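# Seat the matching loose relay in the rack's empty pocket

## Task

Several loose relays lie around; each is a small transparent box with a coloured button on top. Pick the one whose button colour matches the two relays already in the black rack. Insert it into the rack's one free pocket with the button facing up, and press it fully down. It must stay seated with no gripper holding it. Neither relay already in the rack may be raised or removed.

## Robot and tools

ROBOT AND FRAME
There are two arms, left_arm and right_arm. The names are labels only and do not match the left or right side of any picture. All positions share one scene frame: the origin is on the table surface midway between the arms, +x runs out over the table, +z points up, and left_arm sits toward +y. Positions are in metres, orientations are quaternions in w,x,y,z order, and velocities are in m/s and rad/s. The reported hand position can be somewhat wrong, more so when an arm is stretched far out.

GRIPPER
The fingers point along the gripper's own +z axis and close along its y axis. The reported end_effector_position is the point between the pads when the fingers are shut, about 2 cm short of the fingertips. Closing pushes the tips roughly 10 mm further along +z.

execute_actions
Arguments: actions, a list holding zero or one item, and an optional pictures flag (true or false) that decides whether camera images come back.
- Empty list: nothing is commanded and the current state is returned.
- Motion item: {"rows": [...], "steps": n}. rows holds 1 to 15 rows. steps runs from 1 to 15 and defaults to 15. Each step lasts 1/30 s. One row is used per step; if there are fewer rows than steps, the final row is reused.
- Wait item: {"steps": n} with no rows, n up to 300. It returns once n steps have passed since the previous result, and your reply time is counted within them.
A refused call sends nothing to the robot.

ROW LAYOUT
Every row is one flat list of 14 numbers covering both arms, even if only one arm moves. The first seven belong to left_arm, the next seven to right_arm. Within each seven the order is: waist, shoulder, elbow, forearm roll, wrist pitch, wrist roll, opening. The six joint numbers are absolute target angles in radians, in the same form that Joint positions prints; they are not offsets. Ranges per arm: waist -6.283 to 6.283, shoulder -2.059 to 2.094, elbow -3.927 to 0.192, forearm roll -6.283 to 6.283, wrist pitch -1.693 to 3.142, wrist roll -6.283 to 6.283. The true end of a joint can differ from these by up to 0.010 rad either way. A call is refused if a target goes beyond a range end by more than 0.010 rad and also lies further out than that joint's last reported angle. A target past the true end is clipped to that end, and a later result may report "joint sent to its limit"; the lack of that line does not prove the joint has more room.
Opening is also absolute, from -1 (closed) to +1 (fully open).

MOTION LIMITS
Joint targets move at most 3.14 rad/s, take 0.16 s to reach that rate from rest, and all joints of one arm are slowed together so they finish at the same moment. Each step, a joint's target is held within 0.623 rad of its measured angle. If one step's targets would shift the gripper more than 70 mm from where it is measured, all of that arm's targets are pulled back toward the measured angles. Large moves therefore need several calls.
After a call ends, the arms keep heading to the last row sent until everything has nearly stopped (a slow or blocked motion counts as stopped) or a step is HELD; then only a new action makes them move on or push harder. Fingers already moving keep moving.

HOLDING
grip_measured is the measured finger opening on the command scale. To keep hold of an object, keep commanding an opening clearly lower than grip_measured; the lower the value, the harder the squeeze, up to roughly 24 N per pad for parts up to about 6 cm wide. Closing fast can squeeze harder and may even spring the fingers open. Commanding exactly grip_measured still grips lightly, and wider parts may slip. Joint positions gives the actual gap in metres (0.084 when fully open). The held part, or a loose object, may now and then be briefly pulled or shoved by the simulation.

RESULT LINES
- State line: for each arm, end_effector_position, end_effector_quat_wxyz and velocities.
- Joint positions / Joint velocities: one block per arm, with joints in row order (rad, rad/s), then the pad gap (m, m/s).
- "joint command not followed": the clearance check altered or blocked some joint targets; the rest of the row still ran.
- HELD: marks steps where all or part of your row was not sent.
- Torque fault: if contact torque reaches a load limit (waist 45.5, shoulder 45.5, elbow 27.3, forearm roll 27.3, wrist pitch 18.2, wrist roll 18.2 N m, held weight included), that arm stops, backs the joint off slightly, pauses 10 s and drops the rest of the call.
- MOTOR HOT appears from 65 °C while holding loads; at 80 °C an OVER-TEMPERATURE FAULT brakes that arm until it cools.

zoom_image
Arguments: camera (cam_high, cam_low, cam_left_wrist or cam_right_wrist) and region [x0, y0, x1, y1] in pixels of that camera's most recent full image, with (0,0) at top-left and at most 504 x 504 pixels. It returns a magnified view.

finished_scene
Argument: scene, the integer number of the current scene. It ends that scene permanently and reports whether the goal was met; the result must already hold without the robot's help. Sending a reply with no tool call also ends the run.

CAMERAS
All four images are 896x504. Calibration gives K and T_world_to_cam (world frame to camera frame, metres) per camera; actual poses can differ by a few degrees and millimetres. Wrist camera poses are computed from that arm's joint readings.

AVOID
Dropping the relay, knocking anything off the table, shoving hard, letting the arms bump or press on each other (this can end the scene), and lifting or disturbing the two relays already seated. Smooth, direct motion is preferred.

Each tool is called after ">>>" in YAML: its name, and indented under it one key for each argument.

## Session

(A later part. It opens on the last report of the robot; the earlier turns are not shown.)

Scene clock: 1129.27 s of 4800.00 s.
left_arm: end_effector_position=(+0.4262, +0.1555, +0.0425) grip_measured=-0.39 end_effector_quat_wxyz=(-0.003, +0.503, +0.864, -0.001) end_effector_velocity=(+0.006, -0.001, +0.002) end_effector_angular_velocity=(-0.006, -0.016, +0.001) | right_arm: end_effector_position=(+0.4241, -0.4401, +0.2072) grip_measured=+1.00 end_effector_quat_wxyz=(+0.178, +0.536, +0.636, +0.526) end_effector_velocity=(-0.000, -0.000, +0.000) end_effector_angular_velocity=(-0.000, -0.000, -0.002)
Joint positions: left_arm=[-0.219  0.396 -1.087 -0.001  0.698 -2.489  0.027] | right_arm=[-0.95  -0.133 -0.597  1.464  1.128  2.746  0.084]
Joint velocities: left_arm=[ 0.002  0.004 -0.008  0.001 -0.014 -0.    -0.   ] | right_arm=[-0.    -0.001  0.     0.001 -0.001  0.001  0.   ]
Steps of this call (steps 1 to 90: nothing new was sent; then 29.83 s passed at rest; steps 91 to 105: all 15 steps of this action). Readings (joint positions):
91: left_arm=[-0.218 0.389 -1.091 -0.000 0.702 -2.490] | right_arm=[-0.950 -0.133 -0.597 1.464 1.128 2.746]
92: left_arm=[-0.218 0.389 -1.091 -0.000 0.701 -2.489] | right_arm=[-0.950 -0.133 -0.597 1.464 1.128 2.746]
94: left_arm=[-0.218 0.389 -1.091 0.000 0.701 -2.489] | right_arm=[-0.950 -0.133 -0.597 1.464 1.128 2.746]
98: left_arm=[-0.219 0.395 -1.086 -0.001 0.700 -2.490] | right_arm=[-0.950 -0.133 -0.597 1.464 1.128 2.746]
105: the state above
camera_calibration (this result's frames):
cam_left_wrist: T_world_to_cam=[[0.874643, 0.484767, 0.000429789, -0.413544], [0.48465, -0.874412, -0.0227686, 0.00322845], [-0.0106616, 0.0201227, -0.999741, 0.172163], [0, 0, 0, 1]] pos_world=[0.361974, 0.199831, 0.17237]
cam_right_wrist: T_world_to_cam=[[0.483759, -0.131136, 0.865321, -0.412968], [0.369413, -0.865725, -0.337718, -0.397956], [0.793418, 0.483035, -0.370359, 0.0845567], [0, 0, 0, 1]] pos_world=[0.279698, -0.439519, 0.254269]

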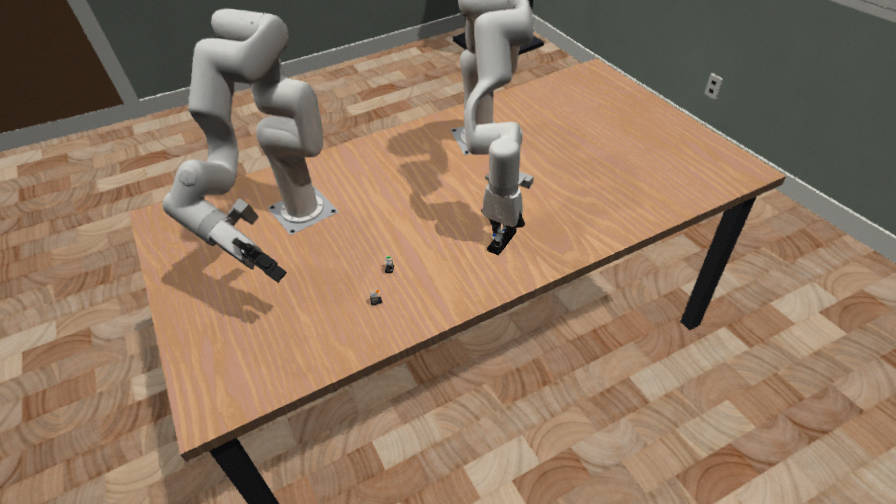

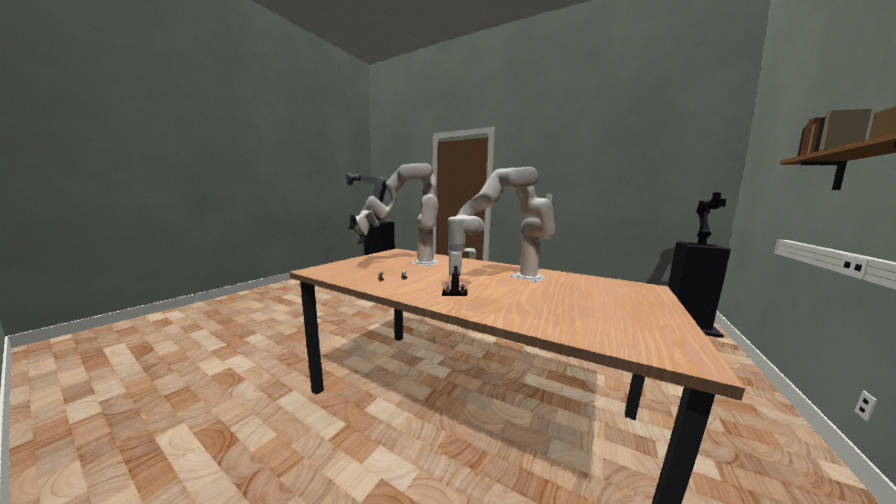

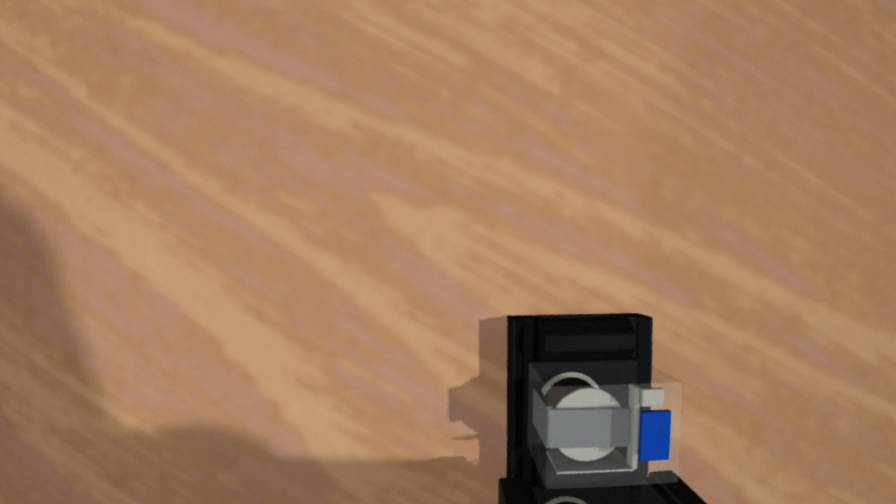

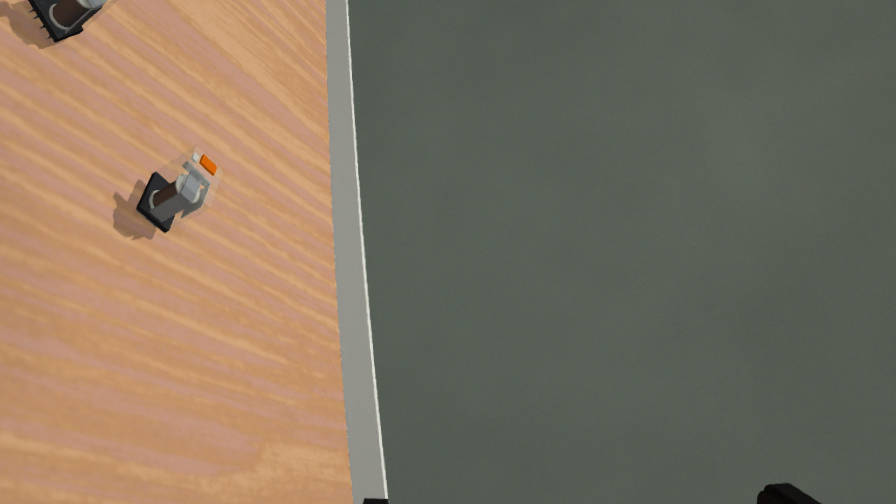

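>>> execute_actions:
  actions:
    - {"steps": 10}
  pictures: true

Scene clock: 1136.97 s of 4800.00 s.
left_arm: end_effector_position=(+0.4286, +0.1552, +0.0444) grip_measured=-0.39 end_effector_quat_wxyz=(+0.000, +0.502, +0.865, -0.000) end_effector_velocity=(-0.001, -0.000, -0.000) end_effector_angular_velocity=(+0.000, +0.002, +0.001) | right_arm: end_effector_position=(+0.4241, -0.4401, +0.2072) grip_measured=+1.00 end_effector_quat_wxyz=(+0.178, +0.536, +0.636, +0.526) end_effector_velocity=(+0.000, -0.000, +0.000) end_effector_angular_velocity=(+0.002, -0.001, -0.002)
Joint positions: left_arm=[-0.218  0.394 -1.09   0.     0.696 -2.49   0.027] | right_arm=[-0.95  -0.133 -0.597  1.464  1.128  2.746  0.084]
Joint velocities: left_arm=[-0.001  0.     0.    -0.001  0.002 -0.001  0.   ] | right_arm=[ 0.     0.001 -0.001  0.002 -0.     0.     0.   ]
Steps of this call (steps 1 to 15: the robot went on to your last target; steps 16 to 90: nothing new was sent; then 4.70 s passed at rest). Readings (joint positions):
1: left_arm=[-0.219 0.396 -1.087 -0.001 0.698 -2.489] | right_arm=[-0.950 -0.133 -0.597 1.464 1.128 2.746]
2: left_arm=[-0.219 0.396 -1.088 -0.000 0.697 -2.489] | right_arm=[-0.950 -0.133 -0.597 1.464 1.128 2.746]
4: left_arm=[-0.219 0.396 -1.088 -0.000 0.697 -2.490] | right_arm=[-0.950 -0.133 -0.597 1.464 1.128 2.746]
8: left_arm=[-0.219 0.396 -1.088 -0.000 0.696 -2.490] | right_arm=[-0.950 -0.133 -0.597 1.464 1.128 2.746]
90: the state above
All arms were judged still, so your last target was given up. Only a new action makes them travel on or press farther. Fingers that are still opening or closing keep moving.
camera_calibration (this result's frames):
cam_left_wrist: T_world_to_cam=[[0.874223, 0.485499, 0.00492454, -0.415642], [0.485506, -0.874057, -0.0175628, 0.00121663], [-0.00422237, 0.0177447, -0.999834, 0.171748], [0, 0, 0, 1]] pos_world=[0.363499, 0.19981, 0.173787]
cam_right_wrist: T_world_to_cam=[[0.483758, -0.131136, 0.865321, -0.412968], [0.369413, -0.865725, -0.337718, -0.397956], [0.793418, 0.483035, -0.370358, 0.0845567], [0, 0, 0, 1]] pos_world=[0.279698, -0.439519, 0.254269]

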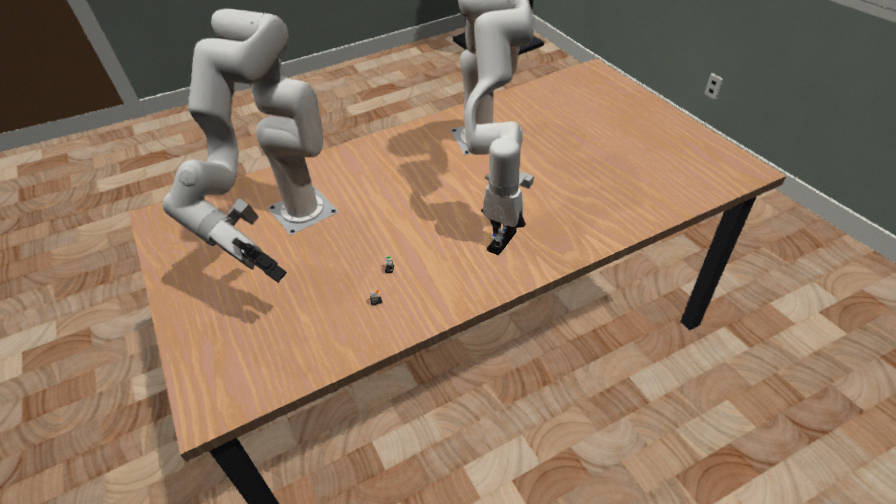

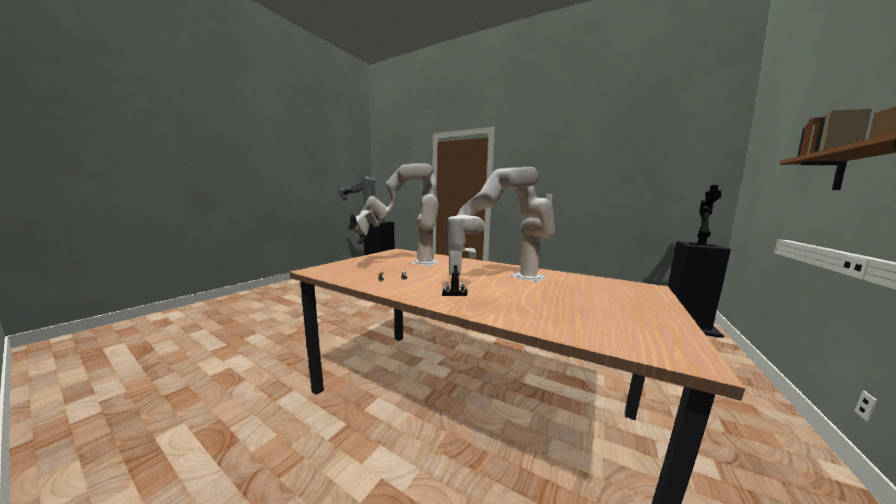

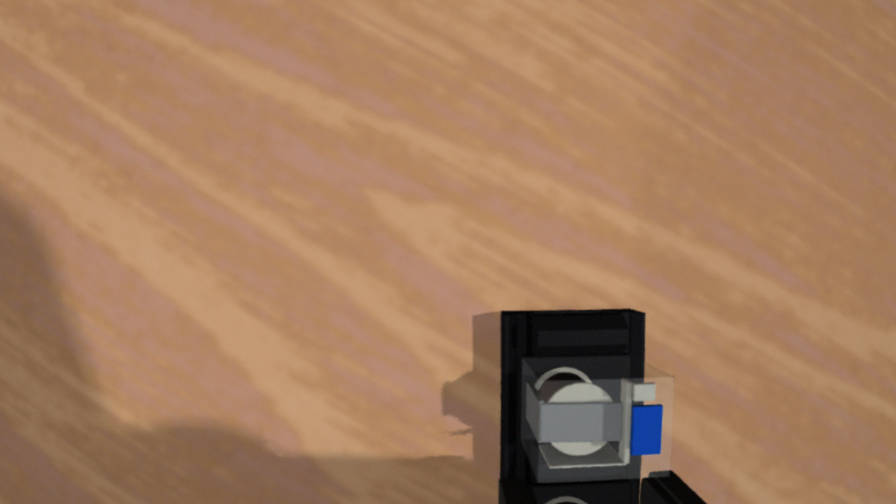

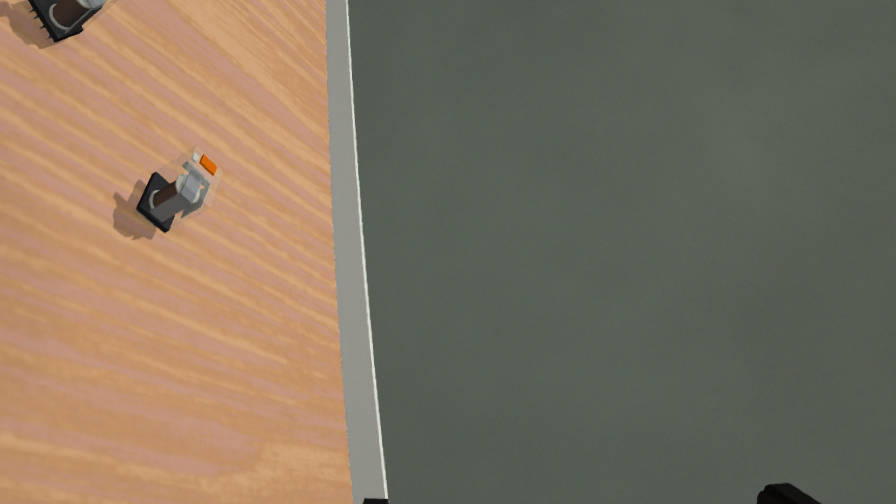

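>>> execute_actions:
  actions: []

Scene clock: 1166.70 s of 4800.00 s.
left_arm: end_effector_position=(+0.4286, +0.1552, +0.0444) grip_measured=-0.39 end_effector_quat_wxyz=(+0.000, +0.502, +0.865, -0.000) end_effector_velocity=(+0.000, -0.000, +0.000) end_effector_angular_velocity=(-0.001, -0.001, +0.002) | right_arm: end_effector_position=(+0.4241, -0.4401, +0.2072) grip_measured=+1.00 end_effector_quat_wxyz=(+0.178, +0.536, +0.636, +0.526) end_effector_velocity=(+0.000, +0.000, +0.000) end_effector_angular_velocity=(+0.000, +0.000, +0.000)
Joint positions: left_arm=[-0.218  0.394 -1.09   0.     0.696 -2.489  0.027] | right_arm=[-0.95  -0.133 -0.597  1.464  1.128  2.746  0.084]
Joint velocities: left_arm=[ 0.    -0.    -0.    -0.    -0.001 -0.001 -0.   ] | right_arm=[ 0.001  0.001 -0.001 -0.    -0.     0.001  0.   ]
Steps of this call (steps 1 to 90: nothing new was sent; then 26.73 s passed at rest). Readings (joint positions):
1: left_arm=[-0.218 0.394 -1.090 0.000 0.696 -2.490] | right_arm=[-0.950 -0.133 -0.597 1.464 1.128 2.746]
2: left_arm=[-0.218 0.394 -1.090 0.000 0.696 -2.490] | right_arm=[-0.950 -0.133 -0.597 1.464 1.128 2.746]
4: left_arm=[-0.218 0.394 -1.090 0.000 0.696 -2.490] | right_arm=[-0.950 -0.133 -0.597 1.464 1.128 2.746]
8: left_arm=[-0.218 0.394 -1.090 0.000 0.696 -2.489] | right_arm=[-0.950 -0.133 -0.597 1.464 1.128 2.746]
90: the state above
camera_calibration (this result's frames):
cam_left_wrist: T_world_to_cam=[[0.874224, 0.485497, 0.00491876, -0.41564], [0.485504, -0.874058, -0.0175693, 0.00121942], [-0.00423056, 0.0177476, -0.999834, 0.171748], [0, 0, 0, 1]] pos_world=[0.363497, 0.19981, 0.173785]
cam_right_wrist: T_world_to_cam=[[0.483759, -0.131136, 0.865321, -0.412968], [0.369413, -0.865725, -0.337718, -0.397956], [0.793418, 0.483035, -0.370359, 0.0845567], [0, 0, 0, 1]] pos_world=[0.279698, -0.439519, 0.254269]

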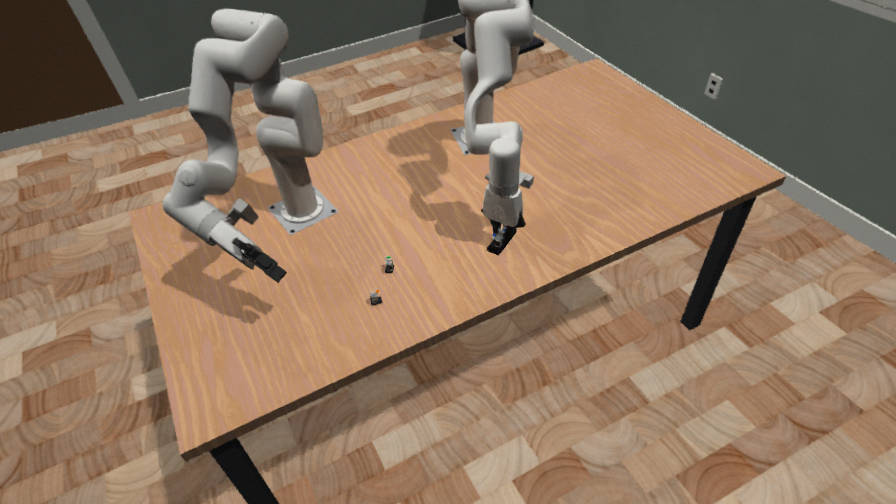

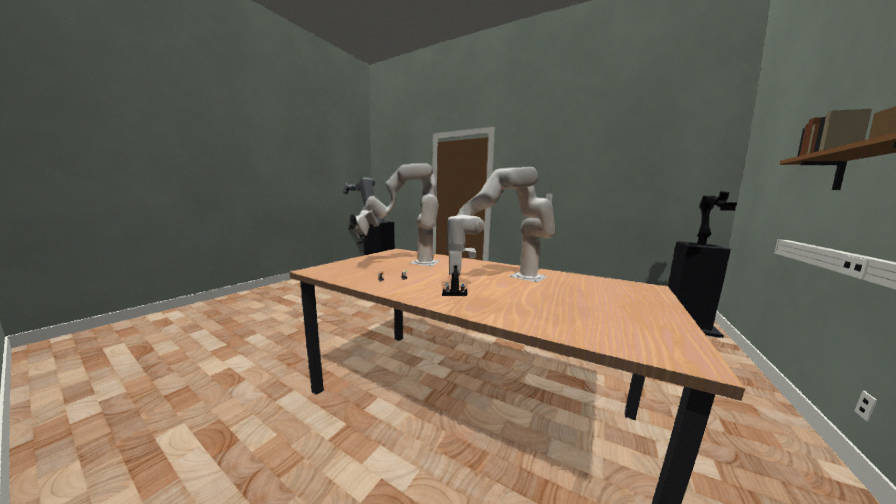

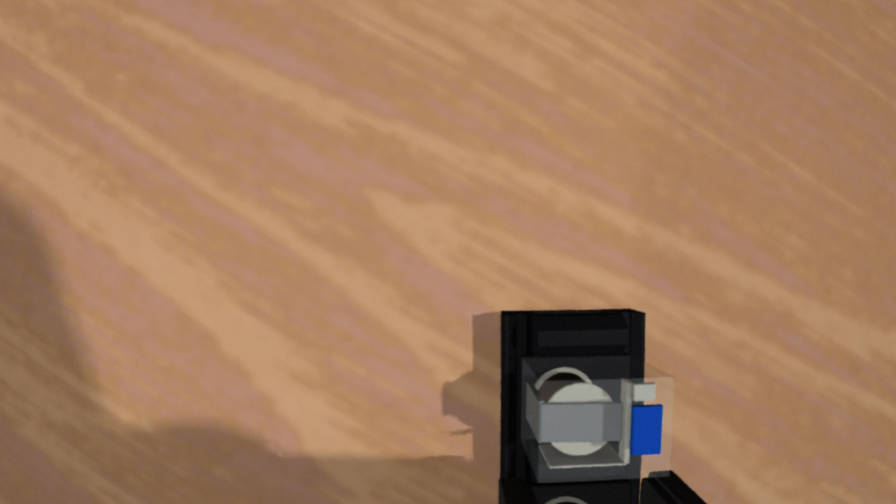

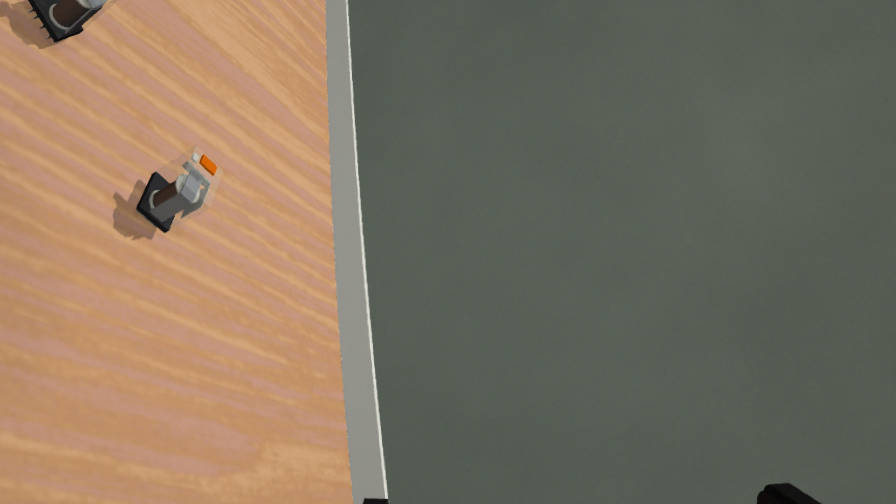

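>>> zoom_image:
  camera: "cam_high"
  region: [475, 205, 535, 260]

>>> zoom_image:
  camera: "cam_low"
  region: [440, 274, 470, 298]

Region (475, 205, 535, 260) of cam_high's 896x504 image, scaled by 8.400, with more detail than that image has; it fills the top 462 rows of this view, and the rest is white.

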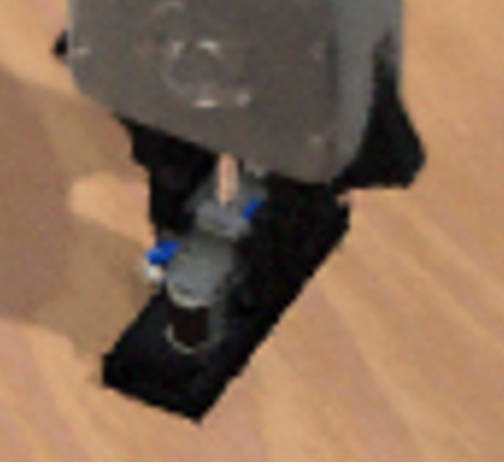

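Region (440, 274, 470, 298) of cam_low's 896x504 image, scaled by 16.800, with more detail than that image has; it fills the top 403 rows of this view, and the rest is white.

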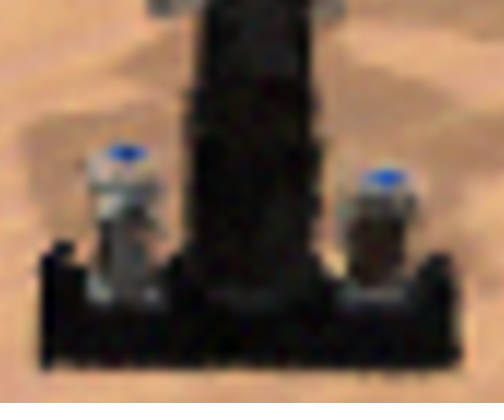

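>>> execute_actions:
  actions:
    - {"rows": [[-0.2179,0.3943,-1.0900,0.0,0.6957,-2.4895,-0.6,-0.95,-0.133,-0.597,1.464,1.128,2.746,1.0],[-0.2179,0.3943,-1.0900,0.0,0.6957,-2.4895,-0.45,-0.95,-0.133,-0.597,1.464,1.128,2.746,1.0],[-0.2179,0.3943,-1.0900,0.0,0.6957,-2.4895,-0.35,-0.95,-0.133,-0.597,1.464,1.128,2.746,1.0],[-0.2179,0.3943,-1.0900,0.0,0.6957,-2.4895,-0.25,-0.95,-0.133,-0.597,1.464,1.128,2.746,1.0],[-0.2179,0.3943,-1.0900,0.0,0.6957,-2.4895,-0.1,-0.95,-0.133,-0.597,1.464,1.128,2.746,1.0],[-0.2179,0.3943,-1.0900,0.0,0.6957,-2.4895,0.05,-0.95,-0.133,-0.597,1.464,1.128,2.746,1.0],[-0.2179,0.3943,-1.0900,0.0,0.6957,-2.4895,0.2,-0.95,-0.133,-0.597,1.464,1.128,2.746,1.0]], "steps": 15}

Scene clock: 1190.70 s of 4800.00 s.
left_arm: end_effector_position=(+0.4286, +0.1552, +0.0444) grip_measured=+0.18 end_effector_quat_wxyz=(+0.000, +0.502, +0.865, +0.000) end_effector_velocity=(+0.000, +0.000, -0.000) end_effector_angular_velocity=(-0.000, -0.001, +0.000) | right_arm: end_effector_position=(+0.4241, -0.4401, +0.2072) grip_measured=+1.00 end_effector_quat_wxyz=(+0.178, +0.536, +0.636, +0.526) end_effector_velocity=(-0.000, -0.000, +0.000) end_effector_angular_velocity=(-0.002, -0.000, +0.001)
Joint positions: left_arm=[-0.218  0.394 -1.09   0.     0.696 -2.489  0.052] | right_arm=[-0.95  -0.133 -0.597  1.464  1.128  2.746  0.084]
Joint velocities: left_arm=[ 0.001  0.001  0.     0.001 -0.002 -0.     0.005] | right_arm=[-0.    -0.001 -0.    -0.001  0.    -0.001  0.   ]
Steps of this call (steps 1 to 90: nothing new was sent; then 20.50 s passed at rest; steps 91 to 105: all 15 steps of this action). Readings (joint positions):
91: left_arm=[-0.218 0.394 -1.090 0.000 0.696 -2.489] | right_arm=[-0.950 -0.133 -0.597 1.464 1.128 2.746]
92: left_arm=[-0.218 0.394 -1.090 0.000 0.696 -2.490] | right_arm=[-0.950 -0.133 -0.597 1.464 1.128 2.746]
94: left_arm=[-0.218 0.394 -1.090 -0.000 0.696 -2.490] | right_arm=[-0.950 -0.133 -0.597 1.464 1.128 2.746]
98: left_arm=[-0.218 0.394 -1.090 0.000 0.696 -2.489] | right_arm=[-0.950 -0.133 -0.597 1.464 1.128 2.746]
105: the state above
camera_calibration (this result's frames):
cam_left_wrist: T_world_to_cam=[[0.874221, 0.485503, 0.00498635, -0.415667], [0.485511, -0.874055, -0.0174875, 0.00118957], [-0.00413191, 0.0177089, -0.999835, 0.171747], [0, 0, 0, 1]] pos_world=[0.363517, 0.199806, 0.173813]
cam_right_wrist: T_world_to_cam=[[0.483758, -0.131136, 0.865321, -0.412968], [0.369413, -0.865725, -0.337718, -0.397956], [0.793418, 0.483035, -0.370359, 0.0845566], [0, 0, 0, 1]] pos_world=[0.279698, -0.439519, 0.254269]

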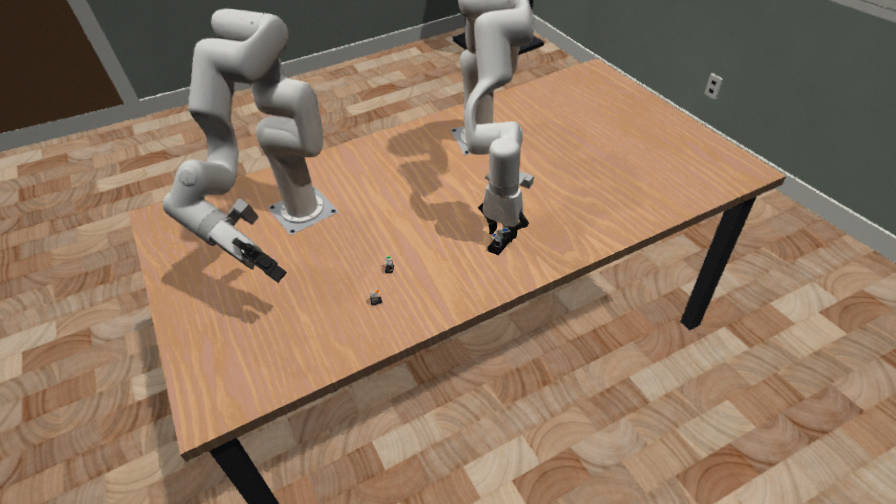

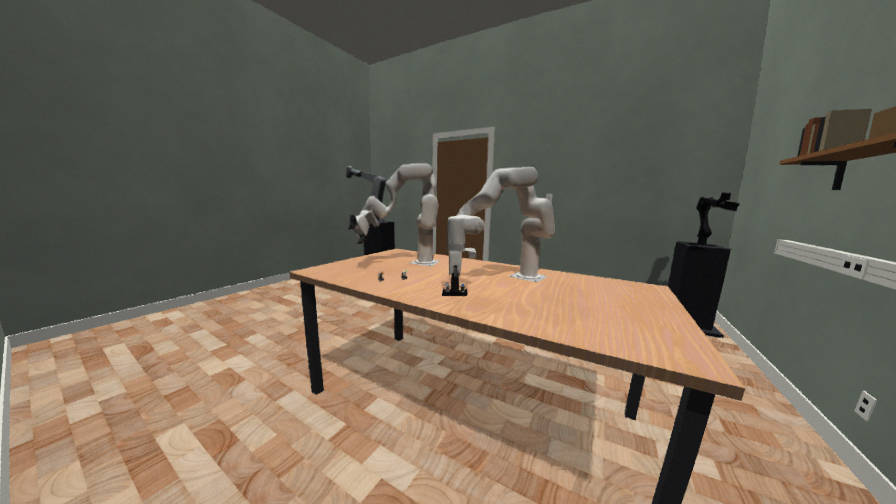

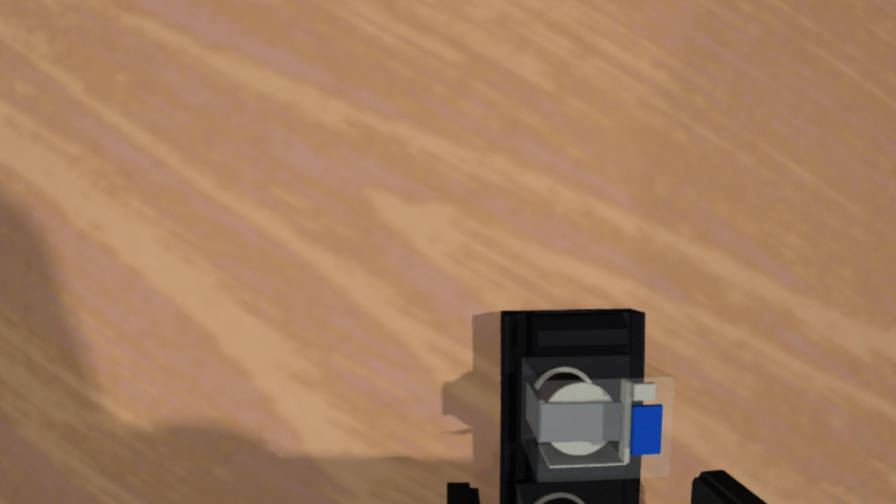

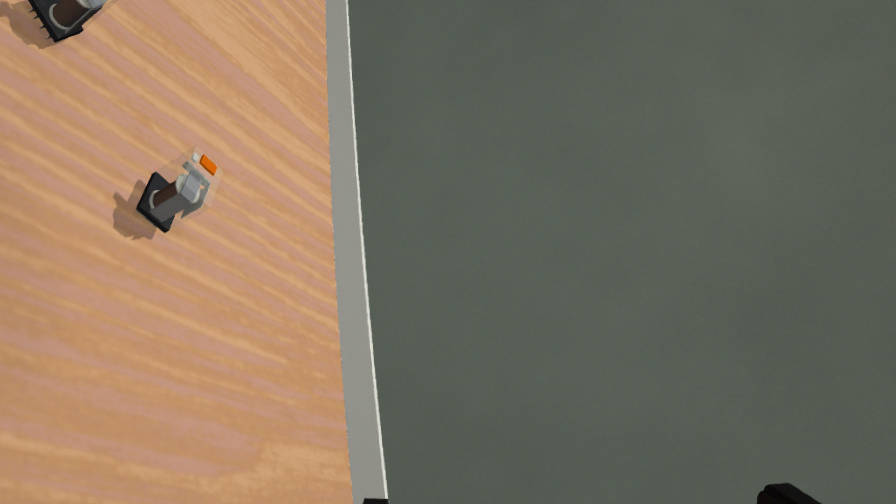

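Gripper released. Lift straight up.

>>> execute_actions:
  actions:
    - {"rows": [[-0.2179,0.3866,-1.0911,0.0,0.7046,-2.4895,0.2,-0.95,-0.133,-0.597,1.464,1.128,2.746,1.0],[-0.2179,0.3788,-1.0923,0.0,0.7135,-2.4895,0.2,-0.95,-0.133,-0.597,1.464,1.128,2.746,1.0],[-0.2179,0.3726,-1.0934,0.0,0.7208,-2.4895,0.2,-0.95,-0.133,-0.597,1.464,1.128,2.746,1.0],[-0.2179,0.3664,-1.0946,0.0,0.7281,-2.4895,0.2,-0.95,-0.133,-0.597,1.464,1.128,2.746,1.0],[-0.2179,0.3594,-1.0964,0.0,0.7370,-2.4895,0.2,-0.95,-0.133,-0.597,1.464,1.128,2.746,1.0],[-0.2179,0.3523,-1.0982,0.0,0.7459,-2.4895,0.2,-0.95,-0.133,-0.597,1.464,1.128,2.746,1.0],[-0.2179,0.3408,-1.0985,0.0,0.7577,-2.4895,0.2,-0.95,-0.133,-0.597,1.464,1.128,2.746,1.0],[-0.2179,0.3294,-1.0988,0.0,0.7695,-2.4895,0.2,-0.95,-0.133,-0.597,1.464,1.128,2.746,1.0],[-0.2179,0.3140,-1.1053,0.0,0.7915,-2.4895,0.2,-0.95,-0.133,-0.597,1.464,1.128,2.746,1.0],[-0.2179,0.2986,-1.1119,0.0,0.8135,-2.4895,0.2,-0.95,-0.133,-0.597,1.464,1.128,2.746,1.0],[-0.2179,0.2831,-1.1184,0.0,0.8354,-2.4895,0.2,-0.95,-0.133,-0.597,1.464,1.128,2.746,1.0],[-0.2179,0.2677,-1.1250,0.0,0.8574,-2.4895,0.2,-0.95,-0.133,-0.597,1.464,1.128,2.746,1.0],[-0.2179,0.2466,-1.1378,0.0,0.8913,-2.4895,0.2,-0.95,-0.133,-0.597,1.464,1.128,2.746,1.0],[-0.2179,0.2254,-1.1505,0.0,0.9251,-2.4895,0.2,-0.95,-0.133,-0.597,1.464,1.128,2.746,1.0],[-0.2179,0.2043,-1.1633,0.0,0.9590,-2.4895,0.2,-0.95,-0.133,-0.597,1.464,1.128,2.746,1.0]], "steps": 15}

Scene clock: 1212.50 s of 4800.00 s.
left_arm: end_effector_position=(+0.4279, +0.1555, +0.0969) grip_measured=+0.19 end_effector_quat_wxyz=(-0.001, +0.502, +0.865, -0.000) end_effector_velocity=(+0.000, -0.000, +0.259) end_effector_angular_velocity=(-0.001, -0.002, +0.001) | right_arm: end_effector_position=(+0.4241, -0.4401, +0.2072) grip_measured=+1.00 end_effector_quat_wxyz=(+0.178, +0.536, +0.636, +0.526) end_effector_velocity=(-0.000, +0.000, -0.001) end_effector_angular_velocity=(+0.002, +0.002, -0.001)
Joint positions: left_arm=[-0.218  0.292 -1.117  0.     0.826 -2.489  0.052] | right_arm=[-0.95  -0.133 -0.597  1.464  1.128  2.746  0.084]
Joint velocities: left_arm=[ 0.    -0.449 -0.207  0.     0.653 -0.001 -0.   ] | right_arm=[ 0.     0.003  0.     0.001 -0.     0.     0.   ]
Steps of this call (steps 1 to 15: the robot went on to your last target; steps 16 to 90: nothing new was sent; then 18.30 s passed at rest; steps 91 to 105: all 15 steps of this action). Readings (joint positions):
91: left_arm=[-0.218 0.394 -1.090 0.000 0.696 -2.489] | right_arm=[-0.950 -0.133 -0.597 1.464 1.128 2.746]
92: left_arm=[-0.218 0.394 -1.090 0.000 0.697 -2.489] | right_arm=[-0.950 -0.133 -0.597 1.464 1.128 2.746]
94: left_arm=[-0.218 0.389 -1.090 0.000 0.703 -2.490] | right_arm=[-0.950 -0.133 -0.597 1.464 1.128 2.746]
98: left_arm=[-0.218 0.368 -1.095 -0.000 0.727 -2.489] | right_arm=[-0.950 -0.133 -0.597 1.464 1.128 2.746]
105: the state above
camera_calibration (this result's frames):
cam_left_wrist: T_world_to_cam=[[0.874233, 0.485489, 0.00412348, -0.415379], [0.485476, -0.874052, -0.0185933, 0.00281994], [-0.00542271, 0.0182567, -0.999819, 0.224712], [0, 0, 0, 1]] pos_world=[0.362988, 0.200024, 0.226437]
cam_right_wrist: T_world_to_cam=[[0.483759, -0.131136, 0.865321, -0.412968], [0.369413, -0.865725, -0.337718, -0.397956], [0.793418, 0.483035, -0.370359, 0.0845568], [0, 0, 0, 1]] pos_world=[0.279698, -0.439519, 0.254269]

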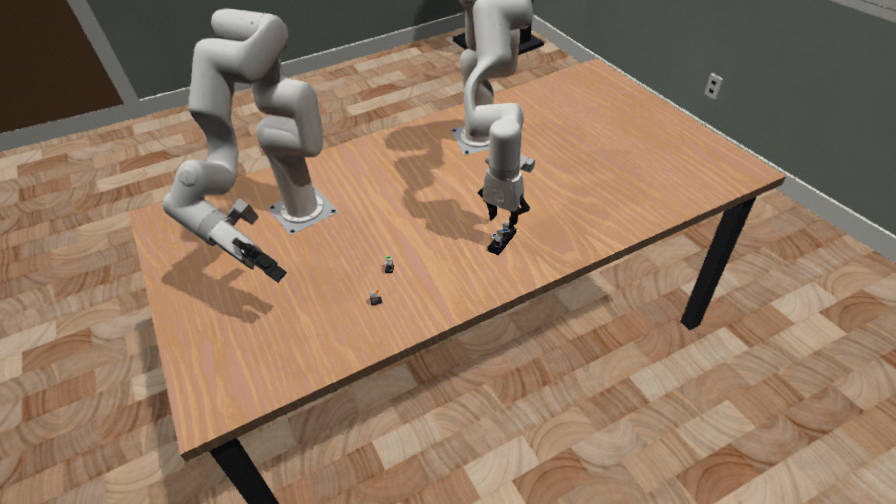

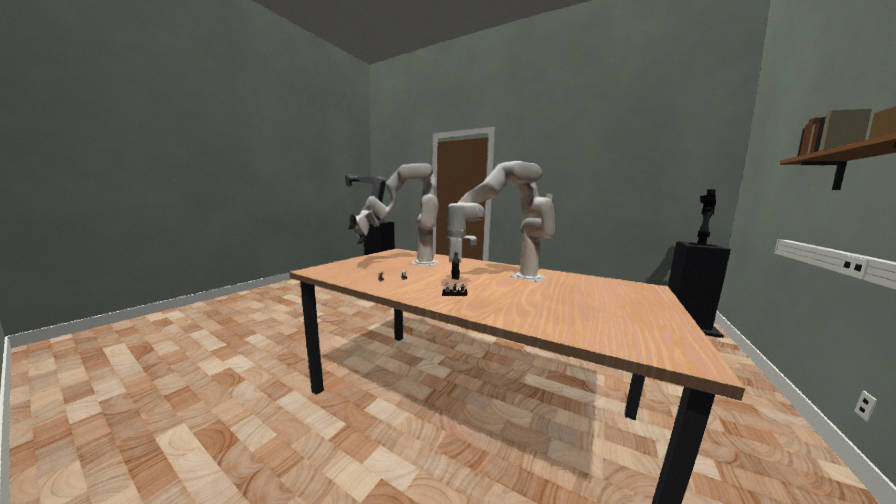

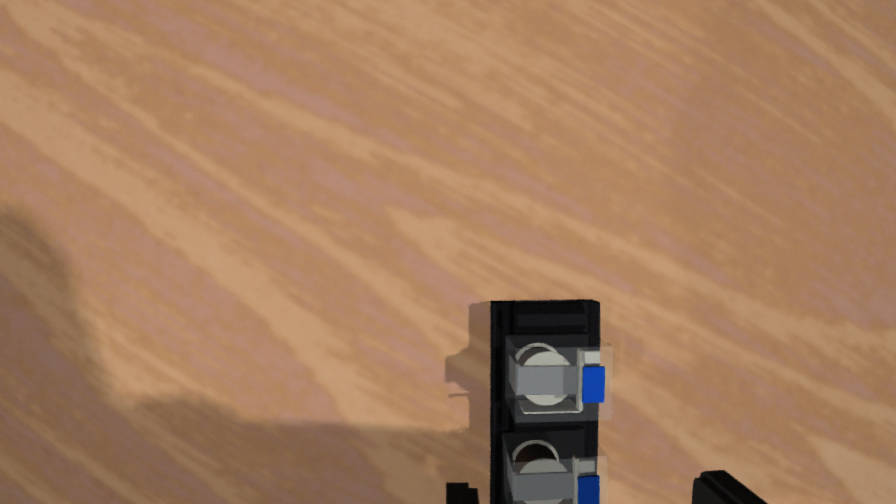

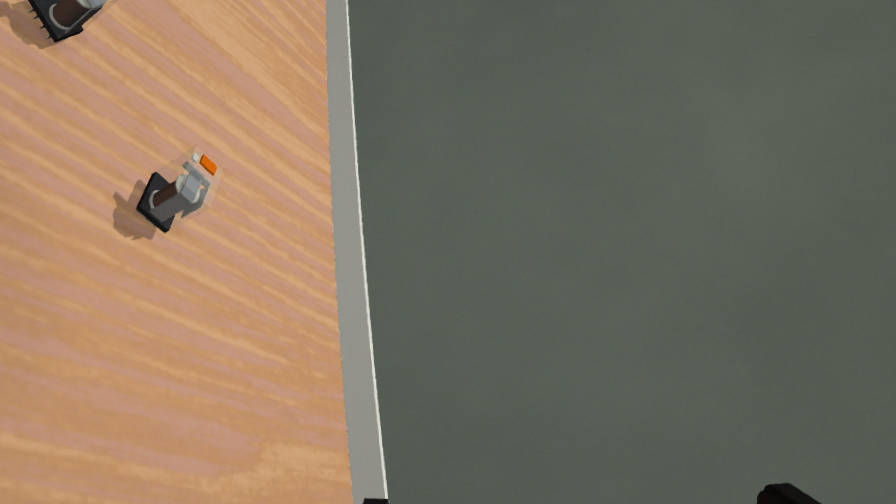

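>>> execute_actions:
  actions:
    - {"steps": 20}

Scene clock: 1215.90 s of 4800.00 s.
left_arm: end_effector_position=(+0.4261, +0.1563, +0.1500) grip_measured=+0.19 end_effector_quat_wxyz=(+0.000, +0.502, +0.865, -0.000) end_effector_velocity=(-0.000, -0.000, -0.000) end_effector_angular_velocity=(+0.000, +0.000, -0.003) | right_arm: end_effector_position=(+0.4241, -0.4401, +0.2072) grip_measured=+1.00 end_effector_quat_wxyz=(+0.178, +0.536, +0.636, +0.526) end_effector_velocity=(+0.000, -0.000, +0.001) end_effector_angular_velocity=(+0.000, -0.001, -0.001)
Joint positions: left_arm=[-0.218  0.204 -1.163  0.     0.959 -2.489  0.052] | right_arm=[-0.95  -0.133 -0.597  1.464  1.128  2.746  0.084]
Joint velocities: left_arm=[-0.     0.    -0.     0.     0.     0.002 -0.   ] | right_arm=[-0.    -0.001 -0.     0.     0.     0.001  0.   ]
Steps of this call (steps 1 to 30: the robot went on to your last target; steps 31 to 90: nothing new was sent; then 0.40 s passed at rest). Readings (joint positions):
1: left_arm=[-0.218 0.276 -1.125 0.000 0.849 -2.489] | right_arm=[-0.950 -0.133 -0.597 1.464 1.128 2.746]
2: left_arm=[-0.218 0.260 -1.133 0.000 0.874 -2.489] | right_arm=[-0.950 -0.133 -0.597 1.464 1.128 2.746]
4: left_arm=[-0.218 0.231 -1.150 -0.000 0.914 -2.489] | right_arm=[-0.950 -0.133 -0.597 1.464 1.128 2.746]
8: left_arm=[-0.218 0.209 -1.161 -0.000 0.949 -2.489] | right_arm=[-0.950 -0.133 -0.597 1.464 1.128 2.746]
90: the state above
All arms were judged still, so your last target was given up. Only a new action makes them travel on or press farther. Fingers that are still opening or closing keep moving.
camera_calibration (this result's frames):
cam_left_wrist: T_world_to_cam=[[0.874224, 0.485497, 0.00491823, -0.414497], [0.485504, -0.874058, -0.01757, 0.00520182], [-0.00423137, 0.0177479, -0.999834, 0.277279], [0, 0, 0, 1]] pos_world=[0.361011, 0.200863, 0.279363]
cam_right_wrist: T_world_to_cam=[[0.483759, -0.131136, 0.865321, -0.412968], [0.369413, -0.865725, -0.337718, -0.397956], [0.793418, 0.483035, -0.370359, 0.0845567], [0, 0, 0, 1]] pos_world=[0.279698, -0.439519, 0.254269]

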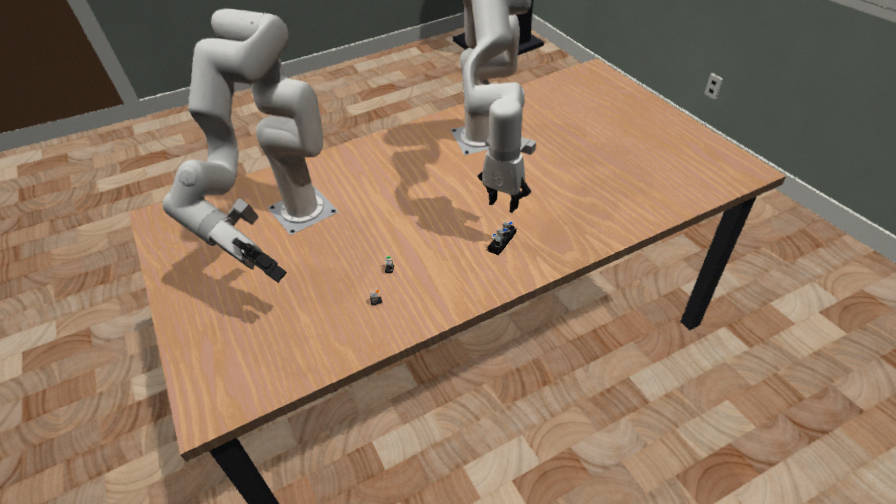

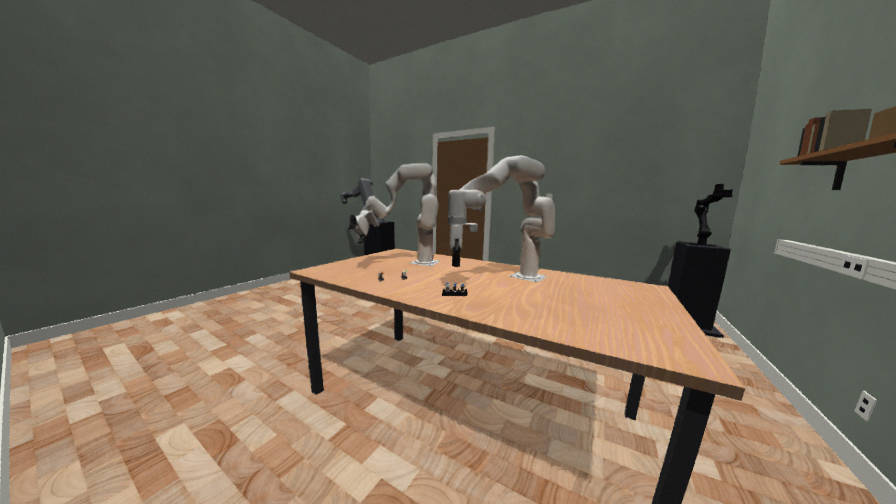

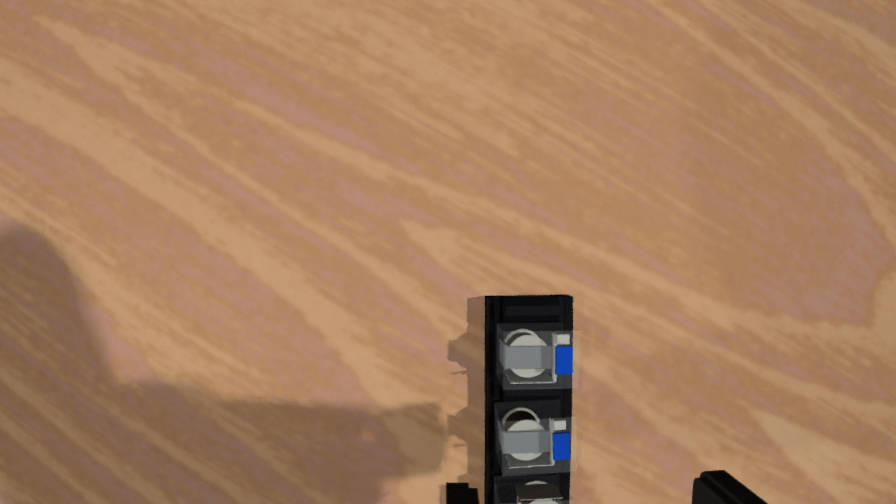

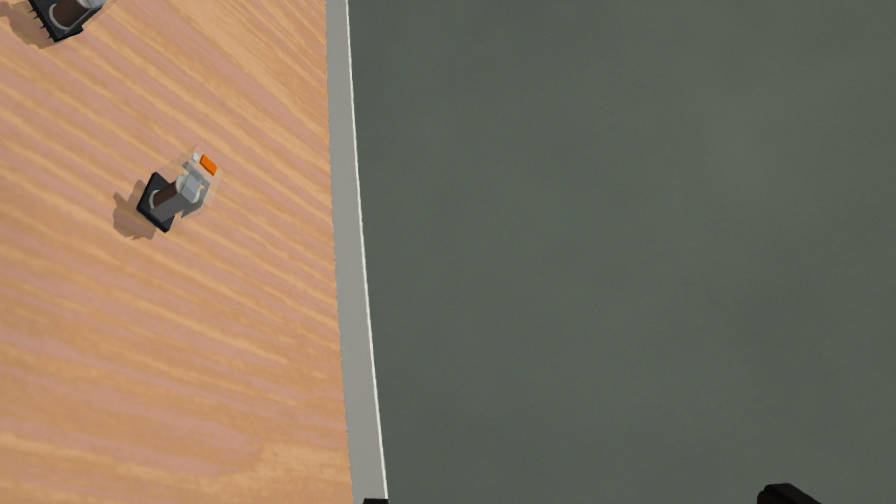

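>>> zoom_image:
  camera: "cam_high"
  region: [475, 205, 535, 260]

>>> zoom_image:
  camera: "cam_low"
  region: [440, 274, 470, 298]

Region (475, 205, 535, 260) of cam_high's 896x504 image, scaled by 8.400, with more detail than that image has; it fills the top 462 rows of this view, and the rest is white.

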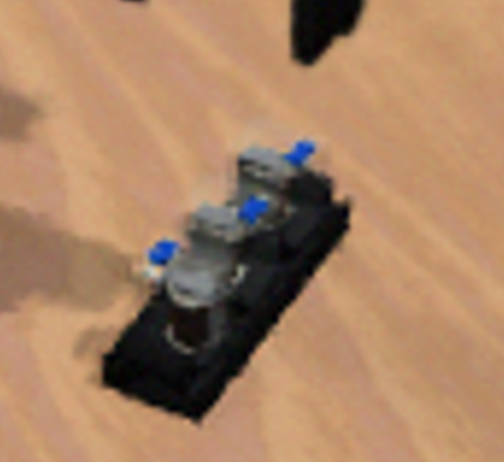

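Region (440, 274, 470, 298) of cam_low's 896x504 image, scaled by 16.800, with more detail than that image has; it fills the top 403 rows of this view, and the rest is white.

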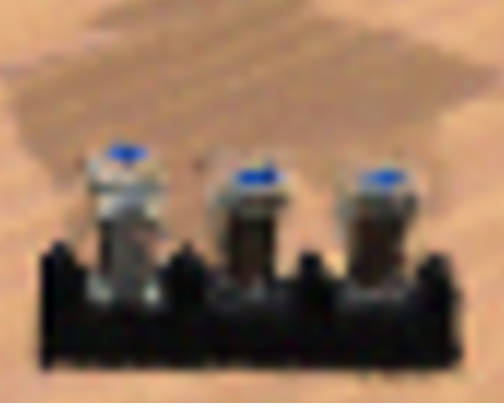

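>>> zoom_image:
  camera: "cam_left_wrist"
  region: [420, 270, 700, 504]

Region (420, 270, 700, 504) of cam_left_wrist's 896x504 image, scaled by 1.800, with more detail than that image has; it fills the top 421 rows of this view, and the rest is white.

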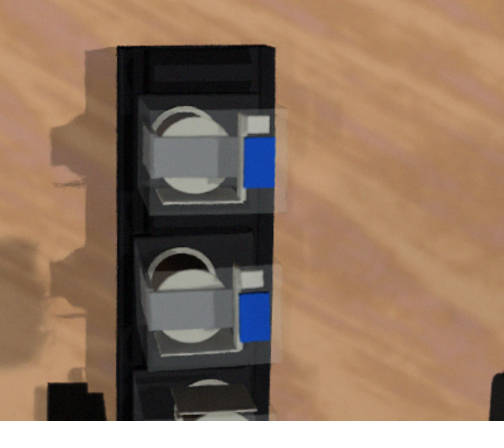

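>>> finished_scene:
  scene: 2

The scene is finished: the task was done.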